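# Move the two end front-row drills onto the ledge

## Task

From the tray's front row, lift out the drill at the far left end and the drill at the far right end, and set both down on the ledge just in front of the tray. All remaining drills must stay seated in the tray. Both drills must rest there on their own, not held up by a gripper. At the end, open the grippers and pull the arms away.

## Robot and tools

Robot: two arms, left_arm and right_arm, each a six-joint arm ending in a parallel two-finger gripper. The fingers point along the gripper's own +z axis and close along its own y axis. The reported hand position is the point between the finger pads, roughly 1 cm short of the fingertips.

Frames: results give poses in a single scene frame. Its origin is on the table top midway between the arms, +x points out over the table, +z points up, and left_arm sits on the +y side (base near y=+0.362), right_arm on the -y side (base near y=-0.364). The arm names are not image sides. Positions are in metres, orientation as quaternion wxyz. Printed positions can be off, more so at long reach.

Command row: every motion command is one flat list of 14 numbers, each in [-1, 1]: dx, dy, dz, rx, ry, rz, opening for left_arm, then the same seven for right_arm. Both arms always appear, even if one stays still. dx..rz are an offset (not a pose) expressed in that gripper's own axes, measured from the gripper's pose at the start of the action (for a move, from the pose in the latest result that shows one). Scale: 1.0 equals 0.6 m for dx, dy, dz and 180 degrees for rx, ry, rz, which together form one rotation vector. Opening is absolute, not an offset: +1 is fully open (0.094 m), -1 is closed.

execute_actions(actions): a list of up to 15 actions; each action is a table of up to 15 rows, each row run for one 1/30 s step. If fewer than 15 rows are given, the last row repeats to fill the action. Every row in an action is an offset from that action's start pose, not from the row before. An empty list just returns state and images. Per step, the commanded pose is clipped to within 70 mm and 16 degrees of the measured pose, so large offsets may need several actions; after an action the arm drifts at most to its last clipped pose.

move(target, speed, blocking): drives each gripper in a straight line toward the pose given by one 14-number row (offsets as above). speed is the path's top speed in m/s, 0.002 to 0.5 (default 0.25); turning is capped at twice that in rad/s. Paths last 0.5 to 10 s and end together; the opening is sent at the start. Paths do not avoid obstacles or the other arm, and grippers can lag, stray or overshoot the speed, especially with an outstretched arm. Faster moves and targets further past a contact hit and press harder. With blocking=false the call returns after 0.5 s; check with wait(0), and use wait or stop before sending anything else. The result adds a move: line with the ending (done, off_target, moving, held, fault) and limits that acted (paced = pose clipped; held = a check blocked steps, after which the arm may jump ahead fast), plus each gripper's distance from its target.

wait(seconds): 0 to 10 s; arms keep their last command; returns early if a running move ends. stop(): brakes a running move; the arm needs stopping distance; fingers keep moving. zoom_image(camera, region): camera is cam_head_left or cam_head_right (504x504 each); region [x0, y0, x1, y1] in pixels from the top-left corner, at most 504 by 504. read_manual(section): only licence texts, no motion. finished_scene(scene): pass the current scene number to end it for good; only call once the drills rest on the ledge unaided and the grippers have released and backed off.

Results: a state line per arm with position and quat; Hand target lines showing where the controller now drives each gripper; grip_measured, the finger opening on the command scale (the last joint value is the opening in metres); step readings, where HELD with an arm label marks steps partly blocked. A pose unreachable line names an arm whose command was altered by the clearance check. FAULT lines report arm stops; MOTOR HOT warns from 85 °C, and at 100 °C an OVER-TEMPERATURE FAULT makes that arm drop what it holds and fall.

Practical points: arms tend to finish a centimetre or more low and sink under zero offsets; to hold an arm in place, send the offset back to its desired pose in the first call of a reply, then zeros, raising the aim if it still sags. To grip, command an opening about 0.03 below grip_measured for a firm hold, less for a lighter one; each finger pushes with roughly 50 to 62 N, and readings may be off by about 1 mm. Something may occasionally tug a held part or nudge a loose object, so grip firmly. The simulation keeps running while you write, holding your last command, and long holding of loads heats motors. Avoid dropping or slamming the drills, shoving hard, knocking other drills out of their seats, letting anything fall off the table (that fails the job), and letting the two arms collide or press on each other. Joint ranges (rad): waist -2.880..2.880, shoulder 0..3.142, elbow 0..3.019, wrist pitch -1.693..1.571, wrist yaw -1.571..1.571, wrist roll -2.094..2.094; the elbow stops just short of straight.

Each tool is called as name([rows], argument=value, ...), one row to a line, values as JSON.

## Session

execute_actions(actions=[])

Scene clock: 0.00 s.
left_arm: end_effector_position=(+0.3277, +0.2299, +0.2954) grip_measured=+1.000 end_effector_quat_wxyz=(+0.045, +0.091, +0.914, -0.392) | right_arm: end_effector_position=(+0.0964, +0.0525, +0.2960) grip_measured=+1.000 end_effector_quat_wxyz=(-0.257, +0.173, +0.830, +0.464)
Joint positions: left_arm=[-0.153  1.188  1.137 -1.48   0.811  0.16   0.094] | right_arm=[ 1.233  0.915  0.75  -0.377 -0.561  1.973  0.094]
Joint velocities: left_arm=[-0.015 -0.005  0.022 -0.007 -0.022  0.007  0.   ] | right_arm=[-0.005 -0.015  0.002  0.012  0.051 -0.007  0.   ]
Motor temperatures (°C, as the motors report them): left_arm=[24 22 27 23 25 22] | right_arm=[23 23 30 25 24 24]
Hand target (left_arm): +0.333, +0.230, +0.303; +0.055, +0.095, +0.914, -0.391
Hand target (right_arm): +0.098, +0.058, +0.318; -0.255, +0.164, +0.822, +0.482

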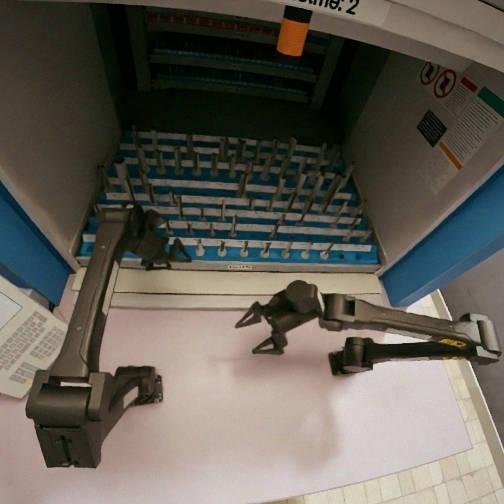

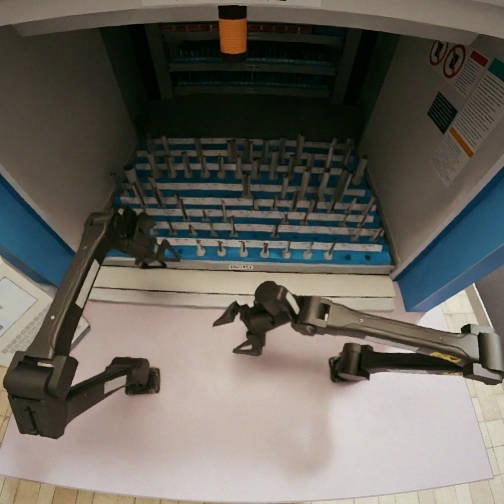

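zoom_image(camera="cam_head_left", region=[60, 190, 240, 320])

zoom_image(camera="cam_head_right", region=[60, 190, 240, 320])

zoom_image(camera="cam_head_left", region=[280, 210, 400, 310])

zoom_image(camera="cam_head_right", region=[280, 210, 400, 310])

Region (60, 190, 240, 320) of cam_head_left's 504x504 image, scaled by 2.800, with more detail than that image has.

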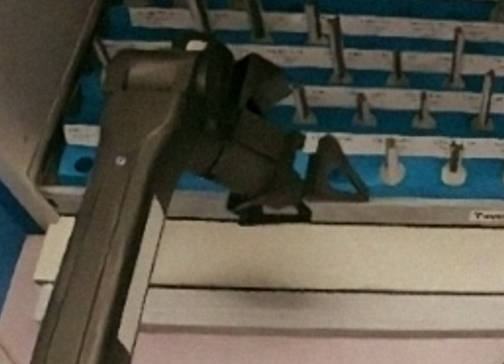

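Region (60, 190, 240, 320) of cam_head_right's 504x504 image, scaled by 2.800, with more detail than that image has.

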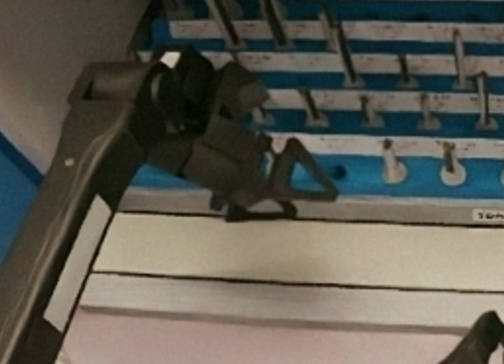

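Region (280, 210, 400, 310) of cam_head_left's 504x504 image, scaled by 4.200, with more detail than that image has.

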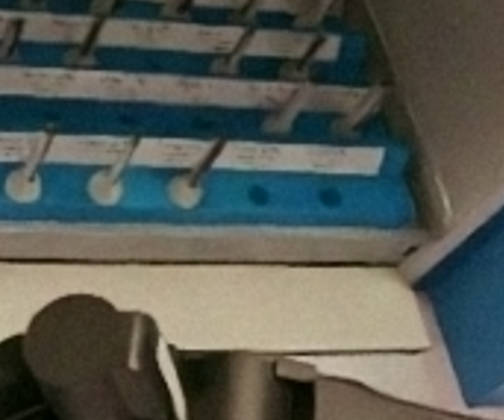

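Region (280, 210, 400, 310) of cam_head_right's 504x504 image, scaled by 4.200, with more detail than that image has.

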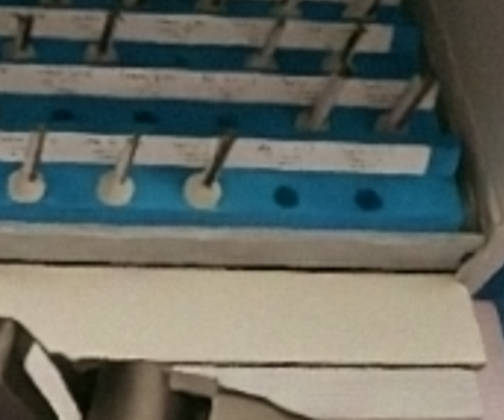

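move(target=[0.305,0.19,-0.204,-0.268,0.325,0.348,0, -0.501,-0.003,-0.678,0.512,0.179,-0.44,0], speed=0.35)

zoom_image(camera="cam_head_left", region=[70, 210, 190, 310])

zoom_image(camera="cam_head_right", region=[70, 210, 190, 310])

zoom_image(camera="cam_head_left", region=[290, 200, 370, 280])

zoom_image(camera="cam_head_right", region=[290, 200, 370, 280])

Scene clock: 33.50 s.
left_arm: end_effector_position=(+0.1731, +0.4185, +0.2799) grip_measured=+0.002 end_effector_quat_wxyz=(-0.081, +0.668, +0.718, +0.179) | right_arm: end_effector_position=(+0.4334, -0.3176, +0.2704) grip_measured=+0.002 end_effector_quat_wxyz=(+0.143, +0.668, -0.713, +0.156)
Joint positions: left_arm=[-0.17   0.692  0.923 -1.684 -0.379  1.484  0.047] | right_arm=[ 0.293  1.413  1.374 -1.661  0.407 -1.18   0.047]
Joint velocities: left_arm=[-0.015 -0.005  0.002  0.007 -0.051  0.007 -0.   ] | right_arm=[-0.005 -0.015  0.002  0.002  0.007 -0.007 -0.   ]
Motor temperatures (°C, as the motors report them): left_arm=[24 22 30 23 25 22] | right_arm=[23 23 35 25 24 24]
Hand target (left_arm): +0.167, +0.419, +0.274; -0.090, +0.677, +0.709, +0.175
Hand target (right_arm): +0.444, -0.316, +0.294; +0.124, +0.669, -0.714, +0.167
Off the commanded pose (left_arm): 0.010 m, 10 deg.
Off the commanded pose (right_arm): 0.029 m, 2 deg.
joint sent to its limit (left arm) — the command would take joint 4 (wrist pitch) past its lower limit, so that joint was sent only as far as its limit.
joint sent to its limit (right arm) — the command would take joint 4 (wrist pitch) past its lower limit, so that joint was sent only as far as its limit.
move: off_target (left_arm, right_arm); limits=paced

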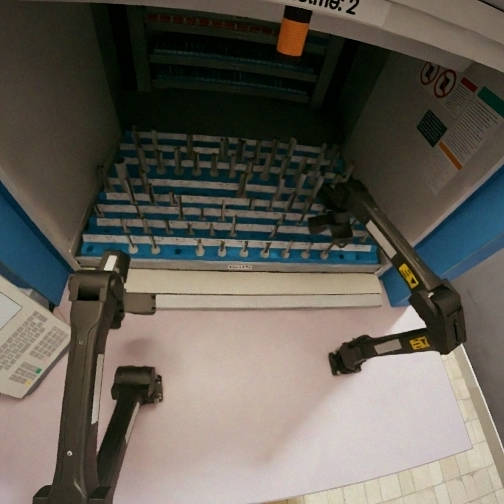

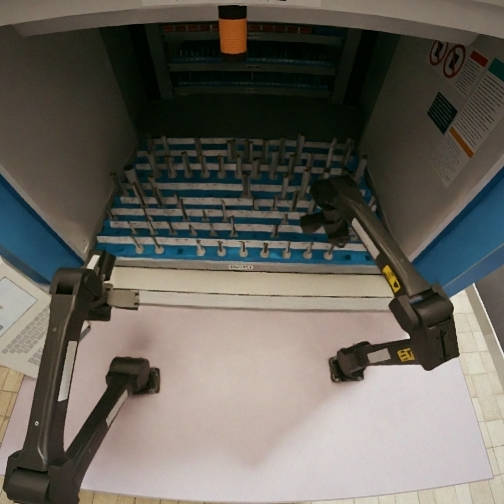

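Region (70, 210, 190, 310) of cam_head_left's 504x504 image, scaled by 4.200, with more detail than that image has.

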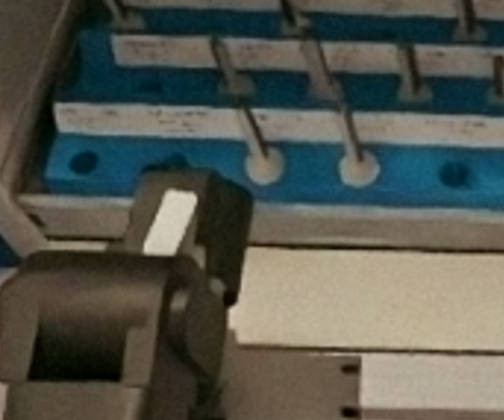

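Region (70, 210, 190, 310) of cam_head_right's 504x504 image, scaled by 4.200, with more detail than that image has.

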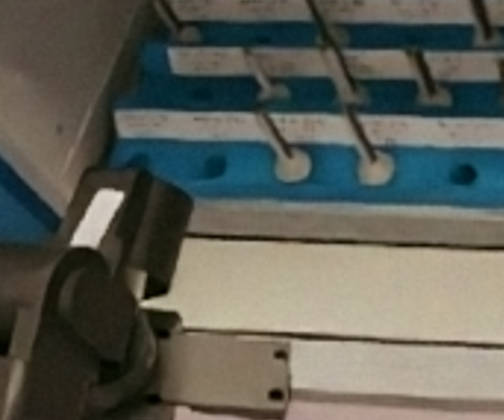

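Region (290, 200, 370, 280) of cam_head_left's 504x504 image, scaled by 6.300, with more detail than that image has.

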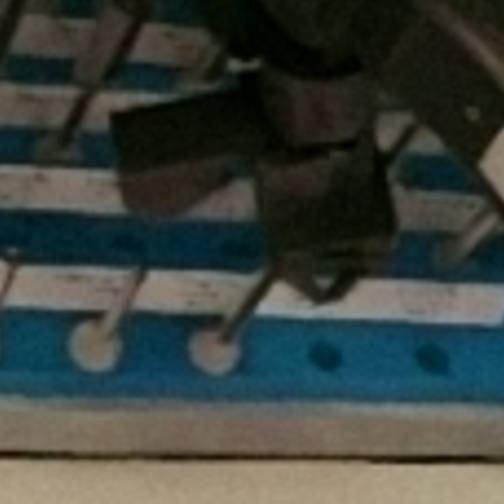

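Region (290, 200, 370, 280) of cam_head_right's 504x504 image, scaled by 6.300, with more detail than that image has.

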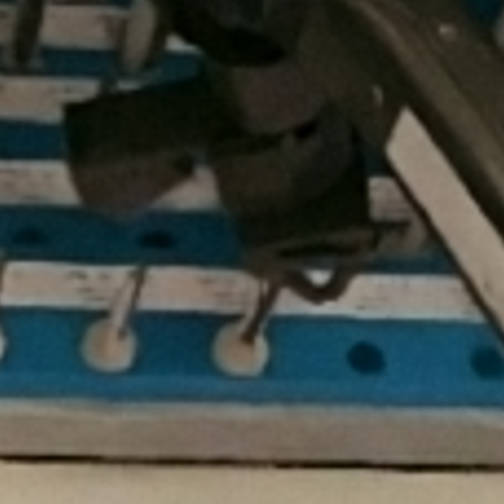

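move(target=[-0.019,0.5245,0.041,0.035,0.023,0.006,0.3, -0.072,-0.037,0.1055,0,0,0,0.3], speed=0.2)

zoom_image(camera="cam_head_left", region=[90, 195, 170, 275])

zoom_image(camera="cam_head_right", region=[90, 195, 170, 275])

zoom_image(camera="cam_head_left", region=[290, 200, 370, 280])

zoom_image(camera="cam_head_right", region=[290, 200, 370, 280])

Scene clock: 51.93 s.
left_arm: end_effector_position=(+0.4750, +0.4288, +0.2813) grip_measured=+0.298 end_effector_quat_wxyz=(-0.153, +0.666, +0.714, +0.152) | right_arm: end_effector_position=(+0.4551, -0.3109, +0.1983) grip_measured=+0.298 end_effector_quat_wxyz=(+0.149, +0.669, -0.712, +0.153)
Joint positions: left_arm=[-0.142  1.597  1.608 -1.604 -0.434  1.486  0.061] | right_arm=[ 0.293  1.504  1.28  -1.489  0.407 -1.182  0.061]
Joint velocities: left_arm=[-0.005  0.005  0.002 -0.012 -0.022  0.022  0.   ] | right_arm=[ 0.005 -0.005 -0.002 -0.002 -0.051  0.051 -0.001]
Motor temperatures (°C, as the motors report them): left_arm=[24 22 30 23 25 22] | right_arm=[23 24 35 25 24 24]
Hand target (left_arm): +0.488, +0.435, +0.296; -0.145, +0.662, +0.717, +0.163
Hand target (right_arm): +0.458, -0.307, +0.195; +0.143, +0.668, -0.713, +0.155
Off the commanded pose (left_arm): 0.023 m, 2 deg.
Off the commanded pose (right_arm): 0.007 m, 1 deg.
move: off_target (left_arm)

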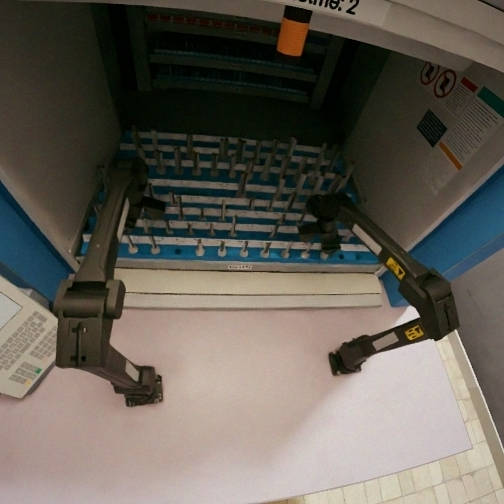

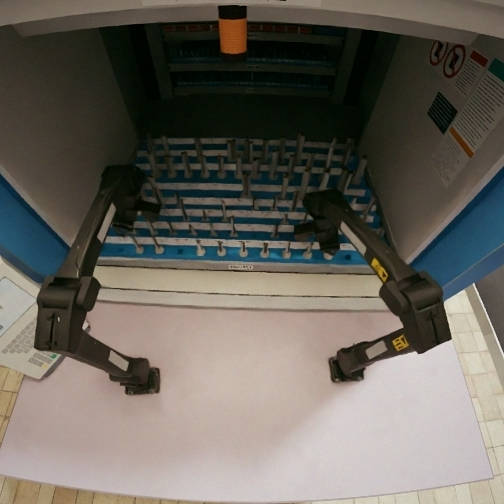

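Region (90, 195, 170, 275) of cam_head_left's 504x504 image, scaled by 6.300, with more detail than that image has.

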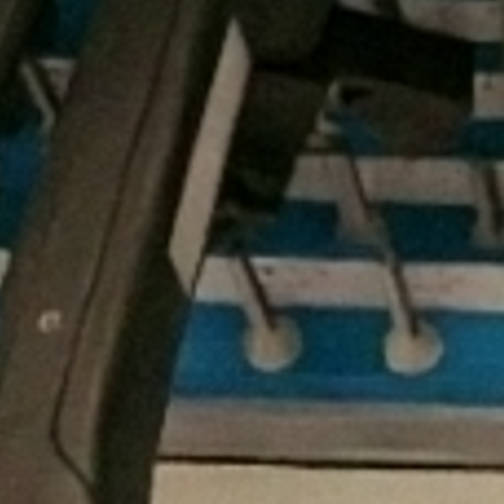

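Region (90, 195, 170, 275) of cam_head_right's 504x504 image, scaled by 6.300, with more detail than that image has.

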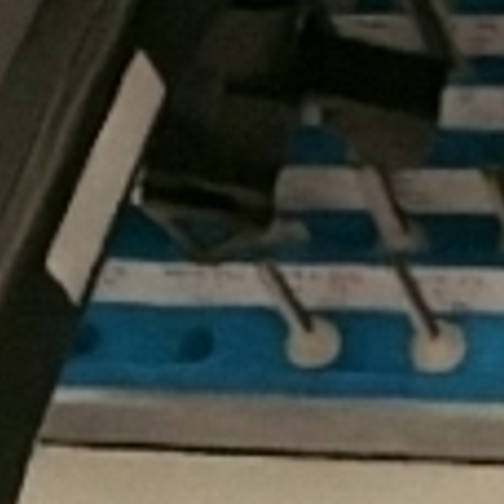

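Region (290, 200, 370, 280) of cam_head_left's 504x504 image, scaled by 6.300, with more detail than that image has.

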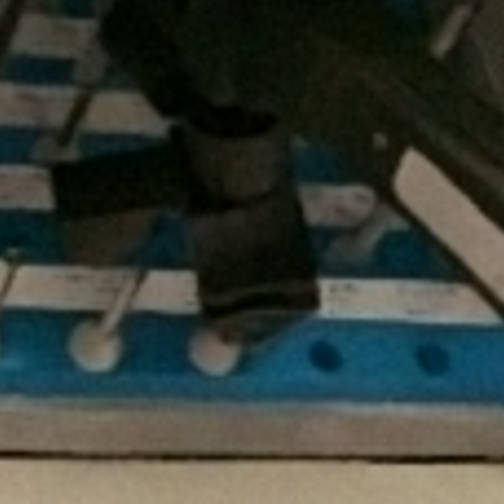

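Region (290, 200, 370, 280) of cam_head_right's 504x504 image, scaled by 6.300, with more detail than that image has.

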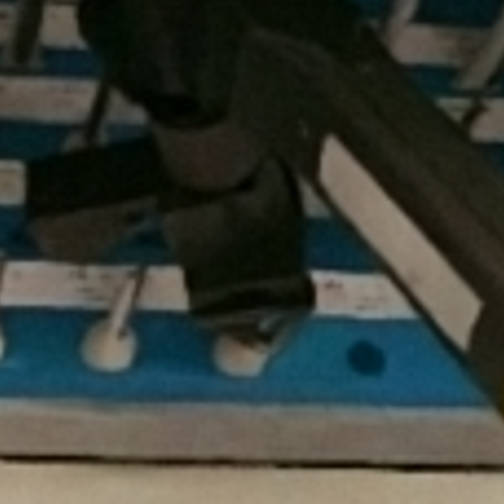

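move(target=[-0.048,-0.012,0.058,0,0,0,0.3, 0,0.01,0,0,0,0,-0.55], speed=0.06)

zoom_image(camera="cam_head_right", region=[90, 195, 170, 275])

zoom_image(camera="cam_head_left", region=[290, 200, 370, 280])

Scene clock: 58.17 s.
left_arm: end_effector_position=(+0.4712, +0.4225, +0.2408) grip_measured=+0.298 end_effector_quat_wxyz=(-0.156, +0.668, +0.712, +0.150) | right_arm: end_effector_position=(+0.4530, -0.3116, +0.1960) grip_measured=-0.548 end_effector_quat_wxyz=(+0.152, +0.670, -0.711, +0.151)
Joint positions: left_arm=[-0.156  1.597  1.501 -1.51  -0.434  1.474  0.061] | right_arm=[ 0.293  1.504  1.273 -1.489  0.407 -1.182  0.021]
Joint velocities: left_arm=[ 0.005 -0.005 -0.012  0.007 -0.007  0.051 -0.001] | right_arm=[-0.005 -0.015 -0.007 -0.012 -0.037 -0.037 -0.001]
Motor temperatures (°C, as the motors report them): left_arm=[24 22 31 23 25 22] | right_arm=[23 24 34 25 24 24]
Hand target (left_arm): +0.470, +0.417, +0.237; -0.153, +0.666, +0.714, +0.151
Hand target (right_arm): +0.449, -0.311, +0.198; +0.149, +0.670, -0.711, +0.152
Off the commanded pose (left_arm): 0.007 m, 0 deg.
Off the commanded pose (right_arm): 0.005 m, 0 deg.
move: done

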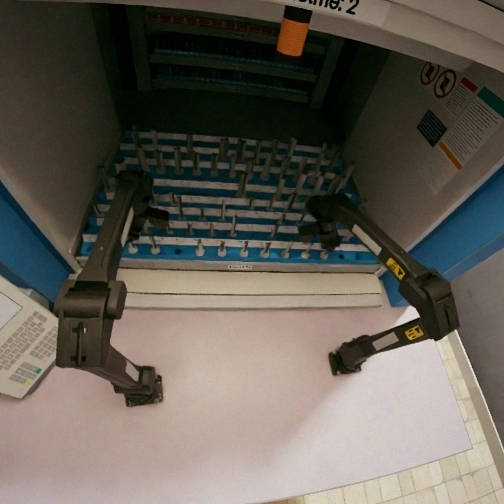

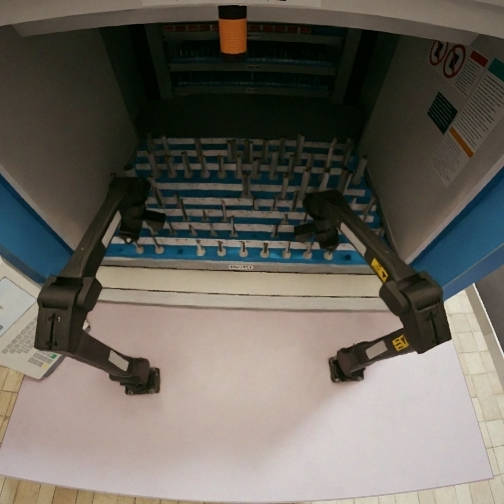

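Region (90, 195, 170, 275) of cam_head_right's 504x504 image, scaled by 6.300, with more detail than that image has.

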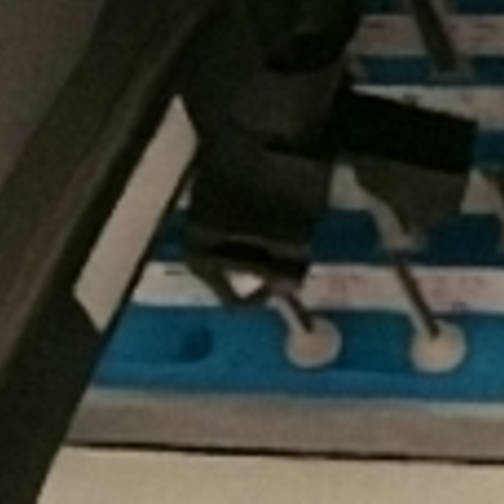

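Region (290, 200, 370, 280) of cam_head_left's 504x504 image, scaled by 6.300, with more detail than that image has.

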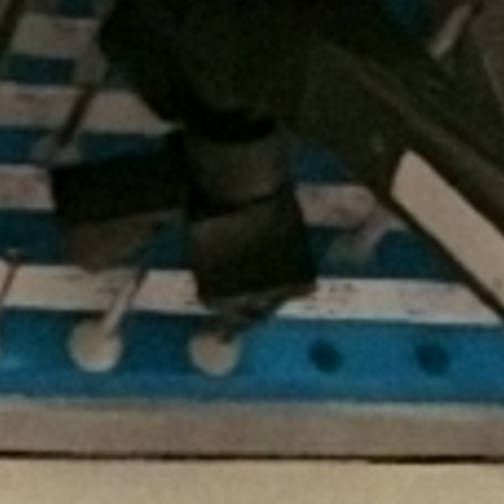

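move(target=[-0.034,-0.005,0.062,0,0,0,0.0, 0,0,0,0,0,0,-0.95], speed=0.06)

move(target=[0,0,0,0,0,0,-0.6, 0,0,0,0,0,0,-0.95], speed=0.06)

move(target=[0,0,0,0,0,0,-0.95, 0,0,0,0,0,0,-0.95], speed=0.06)

Scene clock: 62.27 s.
left_arm: end_effector_position=(+0.4700, +0.4226, +0.2093) grip_measured=+0.002 end_effector_quat_wxyz=(-0.151, +0.666, +0.714, +0.154) | right_arm: end_effector_position=(+0.4568, -0.3120, +0.1964) grip_measured=-0.807 end_effector_quat_wxyz=(+0.148, +0.669, -0.712, +0.157)
Joint positions: left_arm=[-0.156  1.597  1.418 -1.414 -0.434  1.474  0.047] | right_arm=[ 0.292  1.506  1.275 -1.477  0.414 -1.182  0.009]
Joint velocities: left_arm=[-0.005 -0.015 -0.007  0.012  0.007 -0.051  0.   ] | right_arm=[ 0.005  0.005 -0.027 -0.002 -0.051 -0.051  0.002]
Motor temperatures (°C, as the motors report them): left_arm=[24 22 31 23 25 22] | right_arm=[23 24 34 25 24 24]
Hand target (left_arm): +0.469, +0.420, +0.198; -0.156, +0.668, +0.712, +0.150
Hand target (right_arm): +0.453, -0.312, +0.196; +0.152, +0.670, -0.711, +0.151
Off the commanded pose (left_arm): 0.011 m, 1 deg.
Off the commanded pose (right_arm): 0.004 m, 1 deg.
move: off_target (left_arm)

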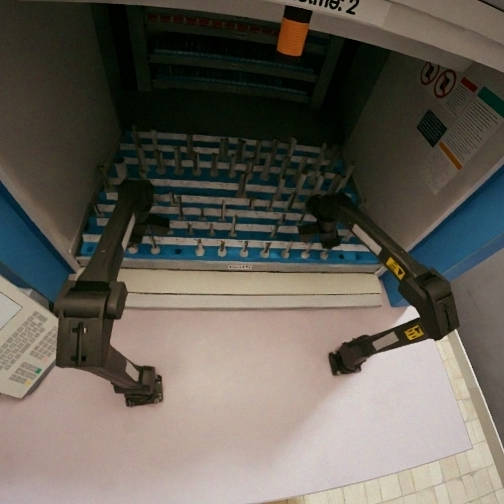

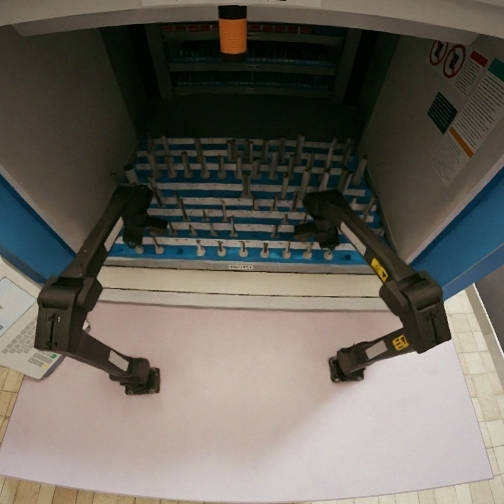

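Scene clock: 62.77 s.
left_arm: end_effector_position=(+0.4723, +0.4226, +0.2093) grip_measured=-0.597 end_effector_quat_wxyz=(-0.147, +0.666, +0.714, +0.158) | right_arm: end_effector_position=(+0.4568, -0.3120, +0.1964) grip_measured=-0.807 end_effector_quat_wxyz=(+0.148, +0.669, -0.712, +0.157)
Joint positions: left_arm=[-0.156  1.597  1.418 -1.403 -0.435  1.474  0.019] | right_arm=[ 0.292  1.506  1.275 -1.477  0.414 -1.182  0.009]
Joint velocities: left_arm=[ 0.005  0.005  0.002 -0.007 -0.037 -0.066 -0.001] | right_arm=[ 0.005 -0.015 -0.002  0.002  0.066  0.037 -0.   ]
Motor temperatures (°C, as the motors report them): left_arm=[24 22 31 23 25 22] | right_arm=[23 24 34 25 24 24]
Hand target (left_arm): +0.470, +0.423, +0.209; -0.151, +0.666, +0.714, +0.154
Hand target (right_arm): +0.457, -0.312, +0.196; +0.148, +0.669, -0.712, +0.157
Off the commanded pose (left_arm): 0.002 m, 1 deg.
Off the commanded pose (right_arm): 0.000 m, 0 deg.
move: done

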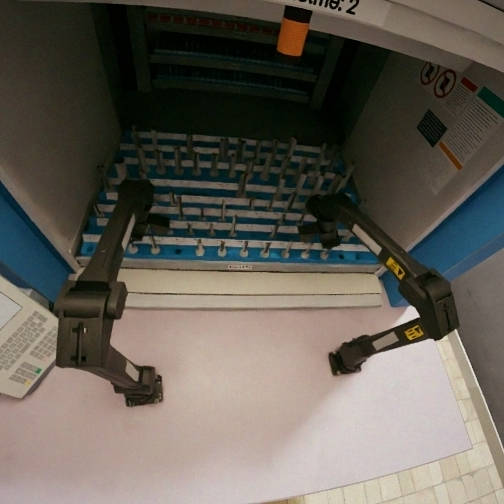

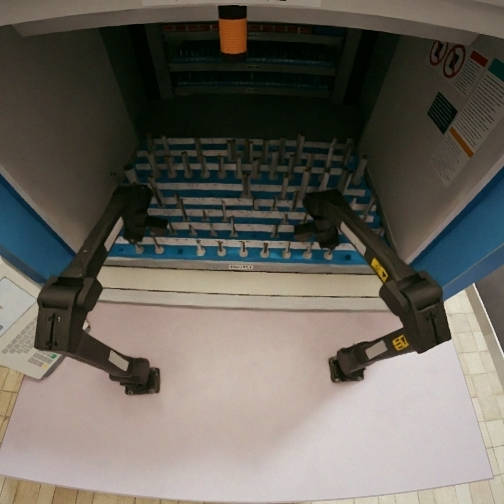

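Scene clock: 63.27 s.
left_arm: end_effector_position=(+0.4753, +0.4230, +0.2095) grip_measured=-0.747 end_effector_quat_wxyz=(-0.144, +0.664, +0.715, +0.163) | right_arm: end_effector_position=(+0.4568, -0.3120, +0.1964) grip_measured=-0.807 end_effector_quat_wxyz=(+0.148, +0.669, -0.712, +0.157)
Joint positions: left_arm=[-0.156  1.597  1.418 -1.39  -0.438  1.474  0.012] | right_arm=[ 0.292  1.506  1.275 -1.477  0.414 -1.182  0.009]
Joint velocities: left_arm=[-0.005 -0.005 -0.012 -0.007 -0.051  0.066 -0.001] | right_arm=[-0.015  0.005  0.017  0.012 -0.051  0.051 -0.   ]
Motor temperatures (°C, as the motors report them): left_arm=[24 22 31 23 25 22] | right_arm=[23 24 34 25 24 24]
Hand target (left_arm): +0.472, +0.423, +0.209; -0.148, +0.666, +0.714, +0.158
Hand target (right_arm): +0.457, -0.312, +0.196; +0.148, +0.669, -0.712, +0.157
Off the commanded pose (left_arm): 0.003 m, 1 deg.
Off the commanded pose (right_arm): 0.000 m, 0 deg.
move: done

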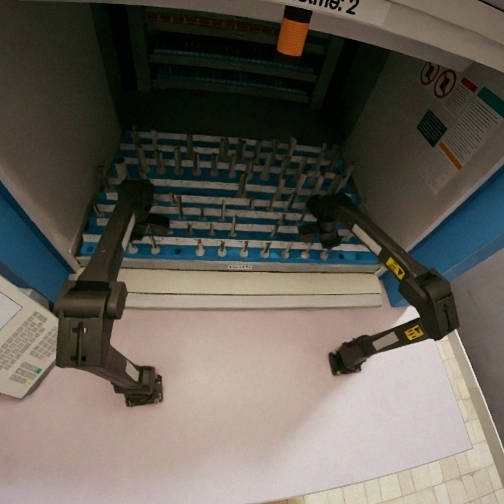

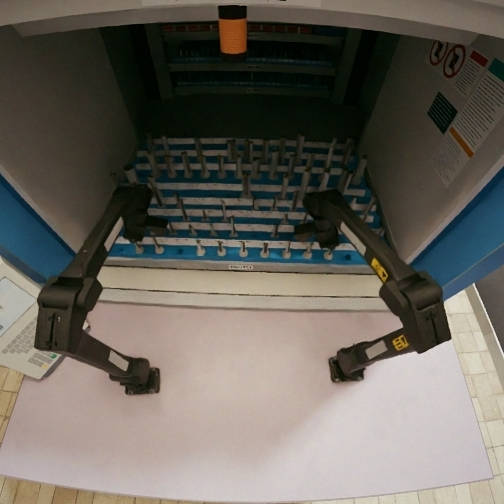

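move(target=[0.079,0.028,-0.173,-0.015,0,0,-0.95, 0.079,-0.025,-0.175,0.02,0,0,-0.95], speed=0.06)

zoom_image(camera="cam_head_right", region=[90, 195, 170, 275])

zoom_image(camera="cam_head_left", region=[290, 200, 370, 280])

Scene clock: 70.27 s.
left_arm: end_effector_position=(+0.4726, +0.4230, +0.2823) grip_measured=-0.747 end_effector_quat_wxyz=(-0.158, +0.669, +0.711, +0.149) | right_arm: end_effector_position=(+0.4583, -0.3138, +0.2692) grip_measured=-0.807 end_effector_quat_wxyz=(+0.150, +0.677, -0.701, +0.163)
Joint positions: left_arm=[-0.156  1.599  1.611 -1.623 -0.437  1.477  0.012] | right_arm=[ 0.292  1.478  1.435 -1.657  0.429 -1.21   0.009]
Joint velocities: left_arm=[-0.005 -0.015  0.012 -0.017  0.051 -0.081  0.001] | right_arm=[-0.005 -0.005  0.002 -0.032 -0.051 -0.022 -0.001]
Motor temperatures (°C, as the motors report them): left_arm=[24 22 31 23 25 22] | right_arm=[23 24 34 25 24 24]
Hand target (left_arm): +0.483, +0.421, +0.324; -0.128, +0.668, +0.711, +0.180
Hand target (right_arm): +0.467, -0.311, +0.311; +0.114, +0.676, -0.704, +0.186
Off the commanded pose (left_arm): 0.044 m, 5 deg.
Off the commanded pose (right_arm): 0.044 m, 3 deg.
joint sent to its limit (right arm) — the command would take joint 4 (wrist pitch) past its lower limit, so that joint was sent only as far as its limit.
move: off_target (left_arm, right_arm)

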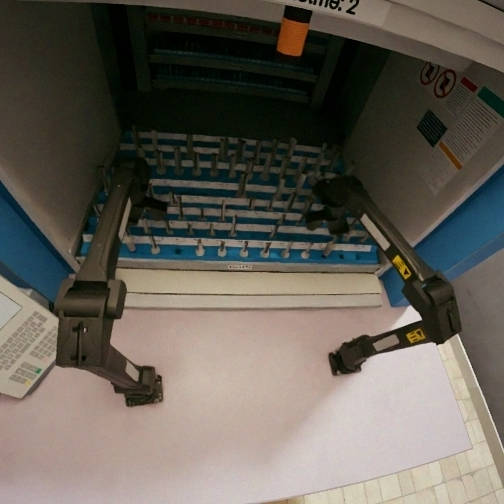

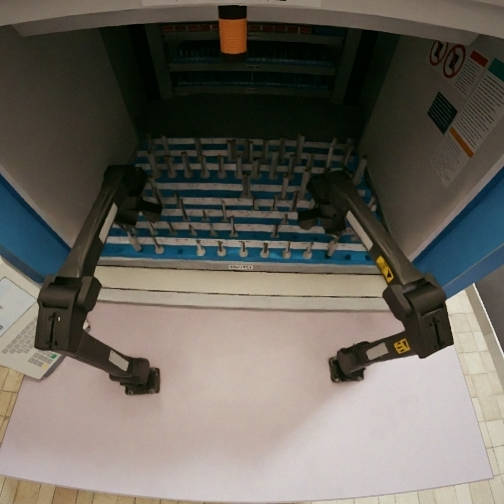

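Region (90, 195, 170, 275) of cam_head_right's 504x504 image, scaled by 6.300, with more detail than that image has.

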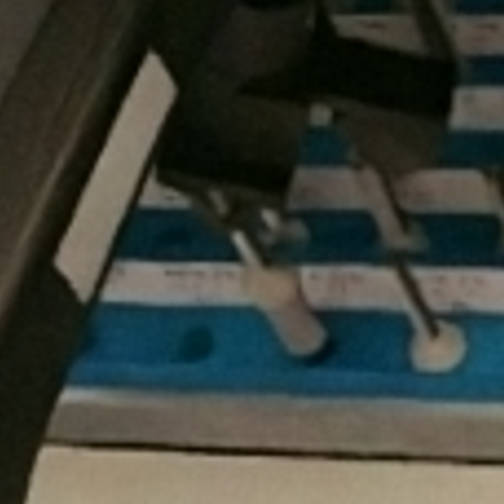

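Region (290, 200, 370, 280) of cam_head_left's 504x504 image, scaled by 6.300, with more detail than that image has.

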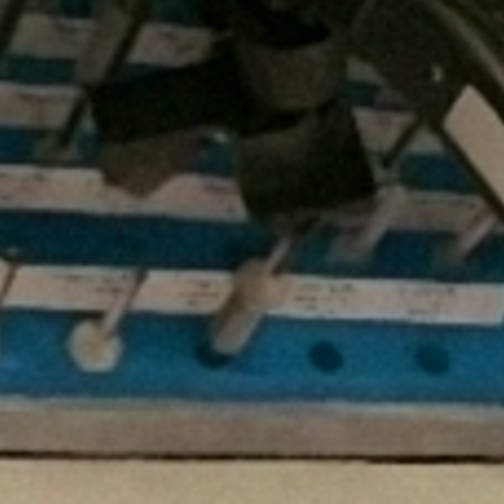

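move(target=[0.043,-0.142,-0.076,0,0,0,-0.95, 0.042,0.148,-0.076,0,0,0,-0.95], speed=0.1)

Scene clock: 75.23 s.
left_arm: end_effector_position=(+0.3946, +0.4244, +0.3270) grip_measured=-0.747 end_effector_quat_wxyz=(-0.145, +0.666, +0.714, +0.159) | right_arm: end_effector_position=(+0.3724, -0.3132, +0.3088) grip_measured=-0.807 end_effector_quat_wxyz=(+0.085, +0.694, -0.690, +0.187)
Joint positions: left_arm=[-0.156  1.379  1.489 -1.685 -0.434  1.477  0.012] | right_arm=[ 0.365  1.18   1.268 -1.662  0.414 -1.206  0.009]
Joint velocities: left_arm=[-0.005 -0.015  0.002 -0.007 -0.037 -0.007 -0.001] | right_arm=[-0.005 -0.005 -0.007 -0.007  0.11  -0.081  0.   ]
Motor temperatures (°C, as the motors report them): left_arm=[24 23 32 23 25 22] | right_arm=[23 24 35 25 24 24]
Hand target (left_arm): +0.387, +0.420, +0.335; -0.141, +0.673, +0.707, +0.164
Hand target (right_arm): +0.369, -0.313, +0.319; +0.077, +0.692, -0.692, +0.192
Off the commanded pose (left_arm): 0.011 m, 2 deg.
Off the commanded pose (right_arm): 0.011 m, 8 deg.
joint sent to its limit (left arm) — the command would take joint 4 (wrist pitch) past its lower limit, so that joint was sent only as far as its limit.
joint sent to its limit (right arm) — the command would take joint 4 (wrist pitch) past its lower limit, so that joint was sent only as far as its limit.
move: off_target (left_arm, right_arm)

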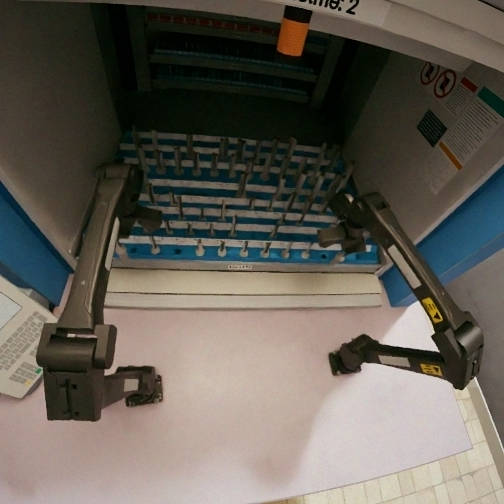

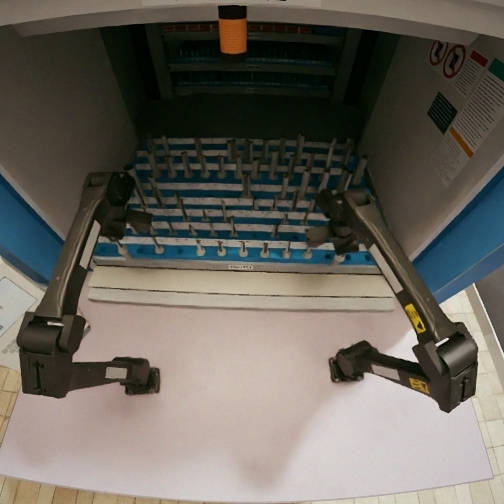

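move(target=[-0.222,-0.033,0.111,0.008,-0.39,0,-0.95, -0.132,0.029,0.132,-0.038,-0.3705,0.049,-0.95], speed=0.2)

zoom_image(camera="cam_head_left", region=[250, 220, 380, 320])

zoom_image(camera="cam_head_right", region=[90, 220, 220, 320])

Scene clock: 87.13 s.
left_arm: end_effector_position=(+0.3851, +0.3319, +0.2125) grip_measured=-0.747 end_effector_quat_wxyz=(+0.279, +0.639, +0.672, -0.248) | right_arm: end_effector_position=(+0.3601, -0.2718, +0.1954) grip_measured=-0.807 end_effector_quat_wxyz=(+0.267, -0.623, +0.688, +0.260)
Joint positions: left_arm=[ 0.1    1.417  1.137 -1.432  0.755  1.809  0.012] | right_arm=[-0.09   1.183  0.882 -1.289 -0.763 -1.564  0.009]
Joint velocities: left_arm=[ 0.005 -0.015 -0.002 -0.012  0.051 -0.051  0.001] | right_arm=[-0.005  0.005  0.007  0.002 -0.051  0.022 -0.   ]
Motor temperatures (°C, as the motors report them): left_arm=[24 23 31 23 25 22] | right_arm=[23 24 34 25 24 24]
Hand target (left_arm): +0.387, +0.334, +0.211; +0.290, +0.637, +0.669, -0.251
Hand target (right_arm): +0.368, -0.272, +0.205; +0.287, -0.627, +0.679, +0.250
Off the commanded pose (left_arm): 0.003 m, 2 deg.
Off the commanded pose (right_arm): 0.012 m, 2 deg.
move: off_target (right_arm)

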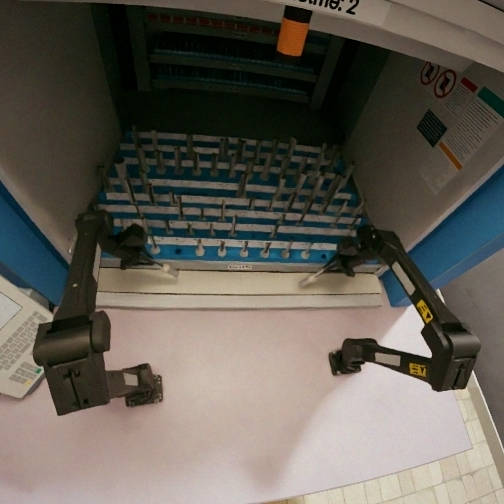

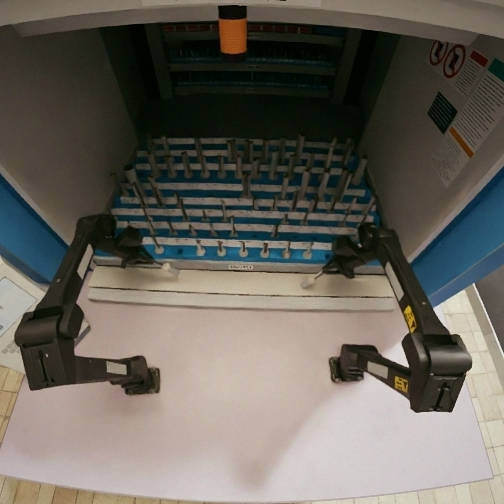

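Region (250, 220, 380, 320) of cam_head_left's 504x504 image, scaled by 3.877, with more detail than that image has; it fills the top 388 rows of this view, and the rest is white.

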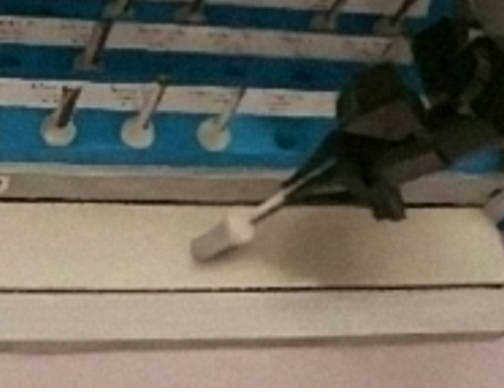

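Region (90, 220, 220, 320) of cam_head_right's 504x504 image, scaled by 3.877, with more detail than that image has; it fills the top 388 rows of this view, and the rest is white.

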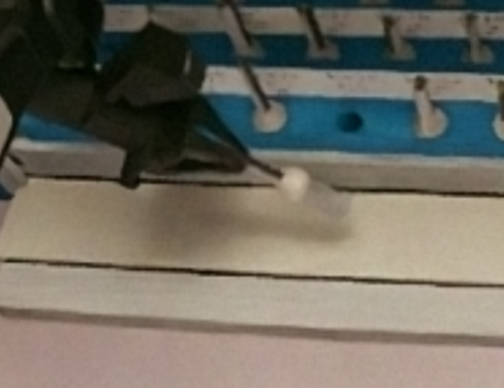

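execute_actions(actions=[])

Scene clock: 99.53 s.
left_arm: end_effector_position=(+0.3851, +0.3318, +0.2127) grip_measured=-0.747 end_effector_quat_wxyz=(+0.280, +0.640, +0.671, -0.248) | right_arm: end_effector_position=(+0.3601, -0.2718, +0.1954) grip_measured=-0.807 end_effector_quat_wxyz=(+0.267, -0.624, +0.687, +0.260)
Joint positions: left_arm=[ 0.1    1.417  1.137 -1.432  0.756  1.811  0.012] | right_arm=[-0.09   1.183  0.882 -1.289 -0.763 -1.566  0.009]
Joint velocities: left_arm=[-0.015 -0.015  0.022 -0.002 -0.022 -0.066 -0.   ] | right_arm=[-0.015 -0.005 -0.002 -0.002 -0.022 -0.037  0.   ]
Motor temperatures (°C, as the motors report them): left_arm=[24 22 30 23 26 22] | right_arm=[23 24 34 25 25 24]
Hand target (left_arm): +0.387, +0.334, +0.211; +0.290, +0.637, +0.669, -0.251
Hand target (right_arm): +0.368, -0.272, +0.205; +0.287, -0.627, +0.679, +0.250
Off the commanded pose (left_arm): 0.003 m, 2 deg.
Off the commanded pose (right_arm): 0.012 m, 2 deg.

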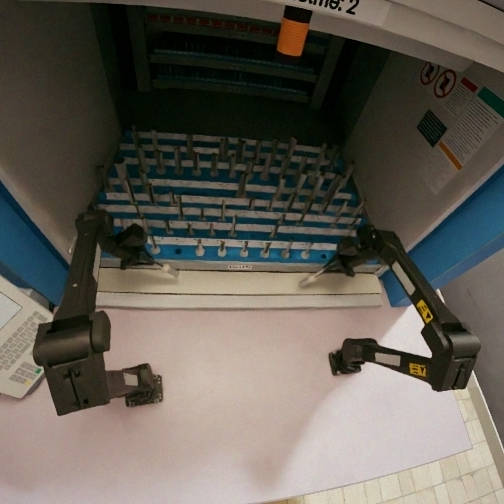

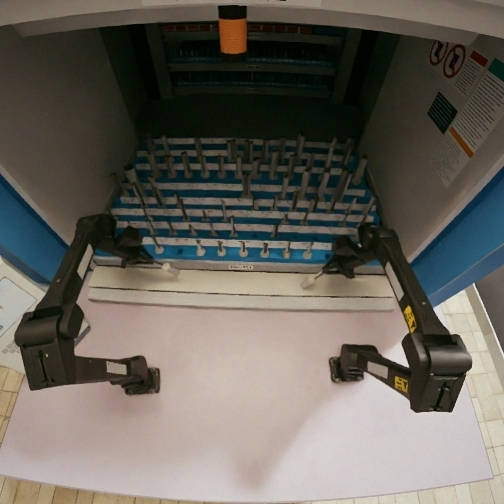

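zoom_image(camera="cam_head_left", region=[70, 200, 400, 320])

Region (70, 200, 400, 320) of cam_head_left's 504x504 image, scaled by 1.527, with more detail than that image has; it fills the top 183 rows of this view, and the rest is white.

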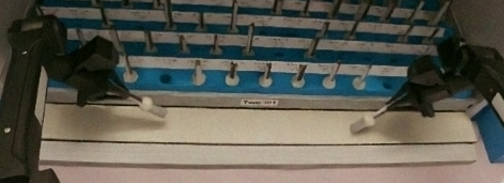

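move(target=[0, -0.005, 0.085, 0, 0, 0, -0.95, 0.035, -0.015, 0.012, 0, 0, 0, -0.95], speed=0.06)

zoom_image(camera="cam_head_left", region=[70, 200, 400, 320])

Scene clock: 110.37 s.
left_arm: end_effector_position=(+0.3843, +0.3022, +0.1747) grip_measured=-0.747 end_effector_quat_wxyz=(+0.274, +0.645, +0.671, -0.242) | right_arm: end_effector_position=(+0.3600, -0.2812, +0.1692) grip_measured=-0.807 end_effector_quat_wxyz=(+0.252, -0.620, +0.693, +0.269)
Joint positions: left_arm=[ 0.019  1.417  1.039 -1.258  0.747  1.709  0.012] | right_arm=[-0.116  1.237  0.855 -1.27  -0.751 -1.602  0.009]
Joint velocities: left_arm=[-0.015  0.005  0.007  0.012 -0.051 -0.007 -0.001] | right_arm=[-0.005 -0.024  0.012 -0.012  0.022 -0.051 -0.001]
Motor temperatures (°C, as the motors report them): left_arm=[24 22 30 23 26 22] | right_arm=[23 24 34 25 25 24]
Hand target (left_arm): +0.385, +0.296, +0.176; +0.280, +0.640, +0.670, -0.250
Hand target (right_arm): +0.367, -0.283, +0.175; +0.267, -0.624, +0.687, +0.259
Off the commanded pose (left_arm): 0.006 m, 1 deg.
Off the commanded pose (right_arm): 0.010 m, 2 deg.
move: done

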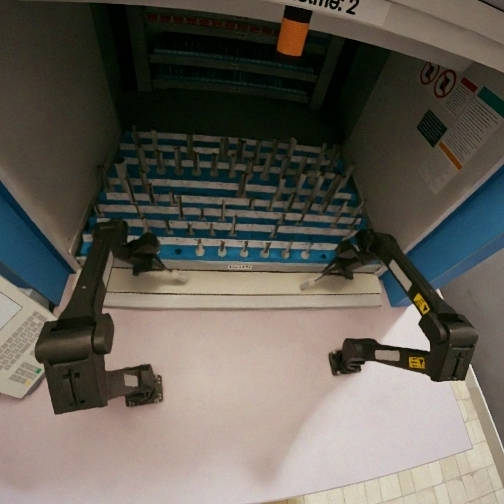

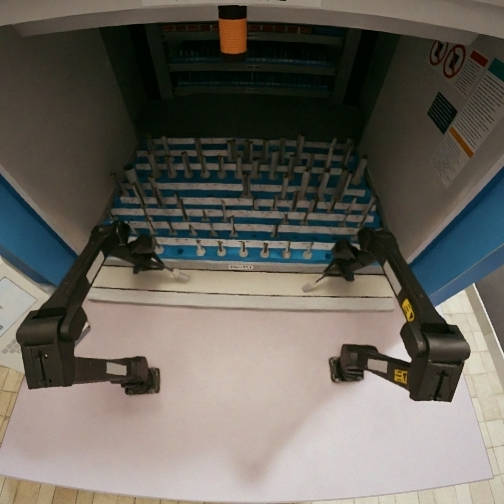

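Region (70, 200, 400, 320) of cam_head_left's 504x504 image, scaled by 1.527, with more detail than that image has; it fills the top 183 rows of this view, and the rest is white.

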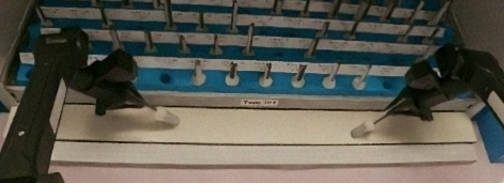

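move(target=[0.080, 0, 0.025, 0, 0, 0, -0.95, 0.083, -0.02, 0.014, 0, 0, 0, -0.95], speed=0.05)

zoom_image(camera="cam_head_left", region=[70, 200, 400, 320])

Scene clock: 116.40 s.
left_arm: end_effector_position=(+0.3830, +0.3242, +0.1481) grip_measured=-0.747 end_effector_quat_wxyz=(+0.277, +0.645, +0.671, -0.237) | right_arm: end_effector_position=(+0.3636, -0.3129, +0.1371) grip_measured=-0.807 end_effector_quat_wxyz=(+0.252, -0.613, +0.698, +0.273)
Joint positions: left_arm=[ 0.076  1.456  1.004 -1.221  0.742  1.78   0.012] | right_arm=[-0.216  1.323  0.832 -1.254 -0.745 -1.719  0.009]
Joint velocities: left_arm=[-0.015  0.005 -0.012 -0.007  0.037  0.037 -0.   ] | right_arm=[-0.005  0.005  0.007 -0.027  0.081  0.007 -0.001]
Motor temperatures (°C, as the motors report them): left_arm=[24 22 30 23 26 22] | right_arm=[23 23 33 25 25 24]
Hand target (left_arm): +0.383, +0.328, +0.131; +0.274, +0.645, +0.671, -0.241
Hand target (right_arm): +0.365, -0.313, +0.128; +0.252, -0.620, +0.693, +0.268
Off the commanded pose (left_arm): 0.017 m, 1 deg.
Off the commanded pose (right_arm): 0.009 m, 1 deg.
move: off_target (left_arm)

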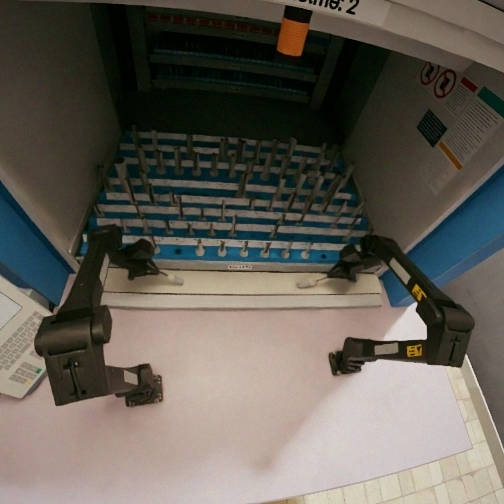

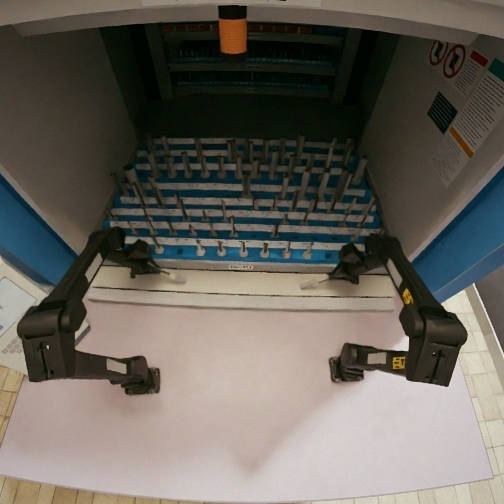

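Region (70, 200, 400, 320) of cam_head_left's 504x504 image, scaled by 1.527, with more detail than that image has; it fills the top 183 rows of this view, and the rest is white.

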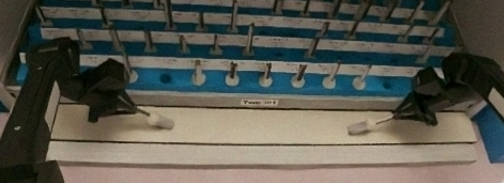

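move(target=[0.085, 0, 0.04, 0, 0, 0, -0.77, 0.077, -0.01, 0.039, 0, 0, 0, -0.83], speed=0.04)

zoom_image(camera="cam_head_left", region=[70, 200, 400, 320])

Scene clock: 121.40 s.
left_arm: end_effector_position=(+0.3877, +0.3459, +0.1128) grip_measured=-0.747 end_effector_quat_wxyz=(+0.286, +0.646, +0.671, -0.227) | right_arm: end_effector_position=(+0.3608, -0.3292, +0.0926) grip_measured=-0.807 end_effector_quat_wxyz=(+0.250, -0.609, +0.700, +0.278)
Joint positions: left_arm=[ 0.13   1.521  0.97  -1.139  0.739  1.841  0.012] | right_arm=[-0.269  1.416  0.781 -1.165 -0.737 -1.784  0.009]
Joint velocities: left_arm=[-0.005 -0.015 -0.017 -0.002 -0.022  0.022  0.001] | right_arm=[ 0.005  0.005 -0.007  0.012 -0.007 -0.022 -0.   ]
Motor temperatures (°C, as the motors report them): left_arm=[24 22 30 23 26 22] | right_arm=[23 23 33 25 25 24]
Hand target (left_arm): +0.382, +0.346, +0.096; +0.277, +0.645, +0.671, -0.237
Hand target (right_arm): +0.363, -0.331, +0.088; +0.252, -0.613, +0.698, +0.272
Off the commanded pose (left_arm): 0.017 m, 2 deg.
Off the commanded pose (right_arm): 0.006 m, 1 deg.
move: off_target (left_arm)

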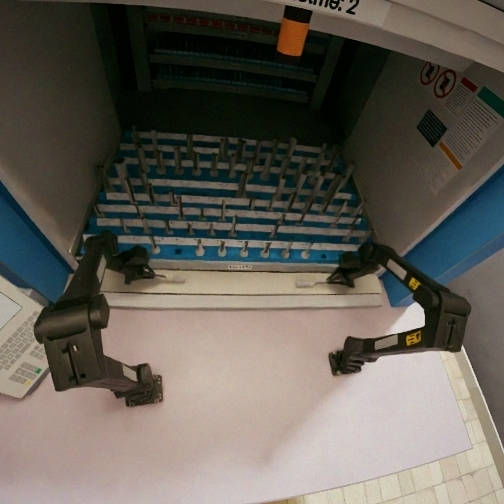

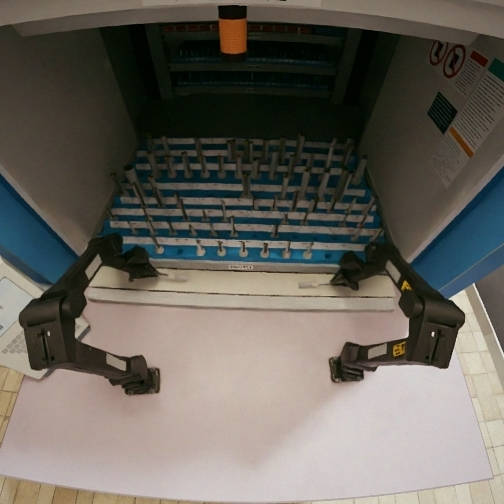

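Region (70, 200, 400, 320) of cam_head_left's 504x504 image, scaled by 1.527, with more detail than that image has; it fills the top 183 rows of this view, and the rest is white.

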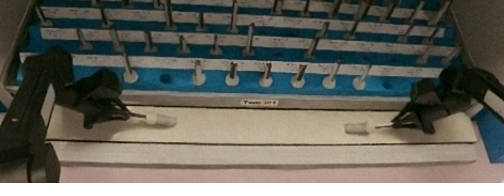

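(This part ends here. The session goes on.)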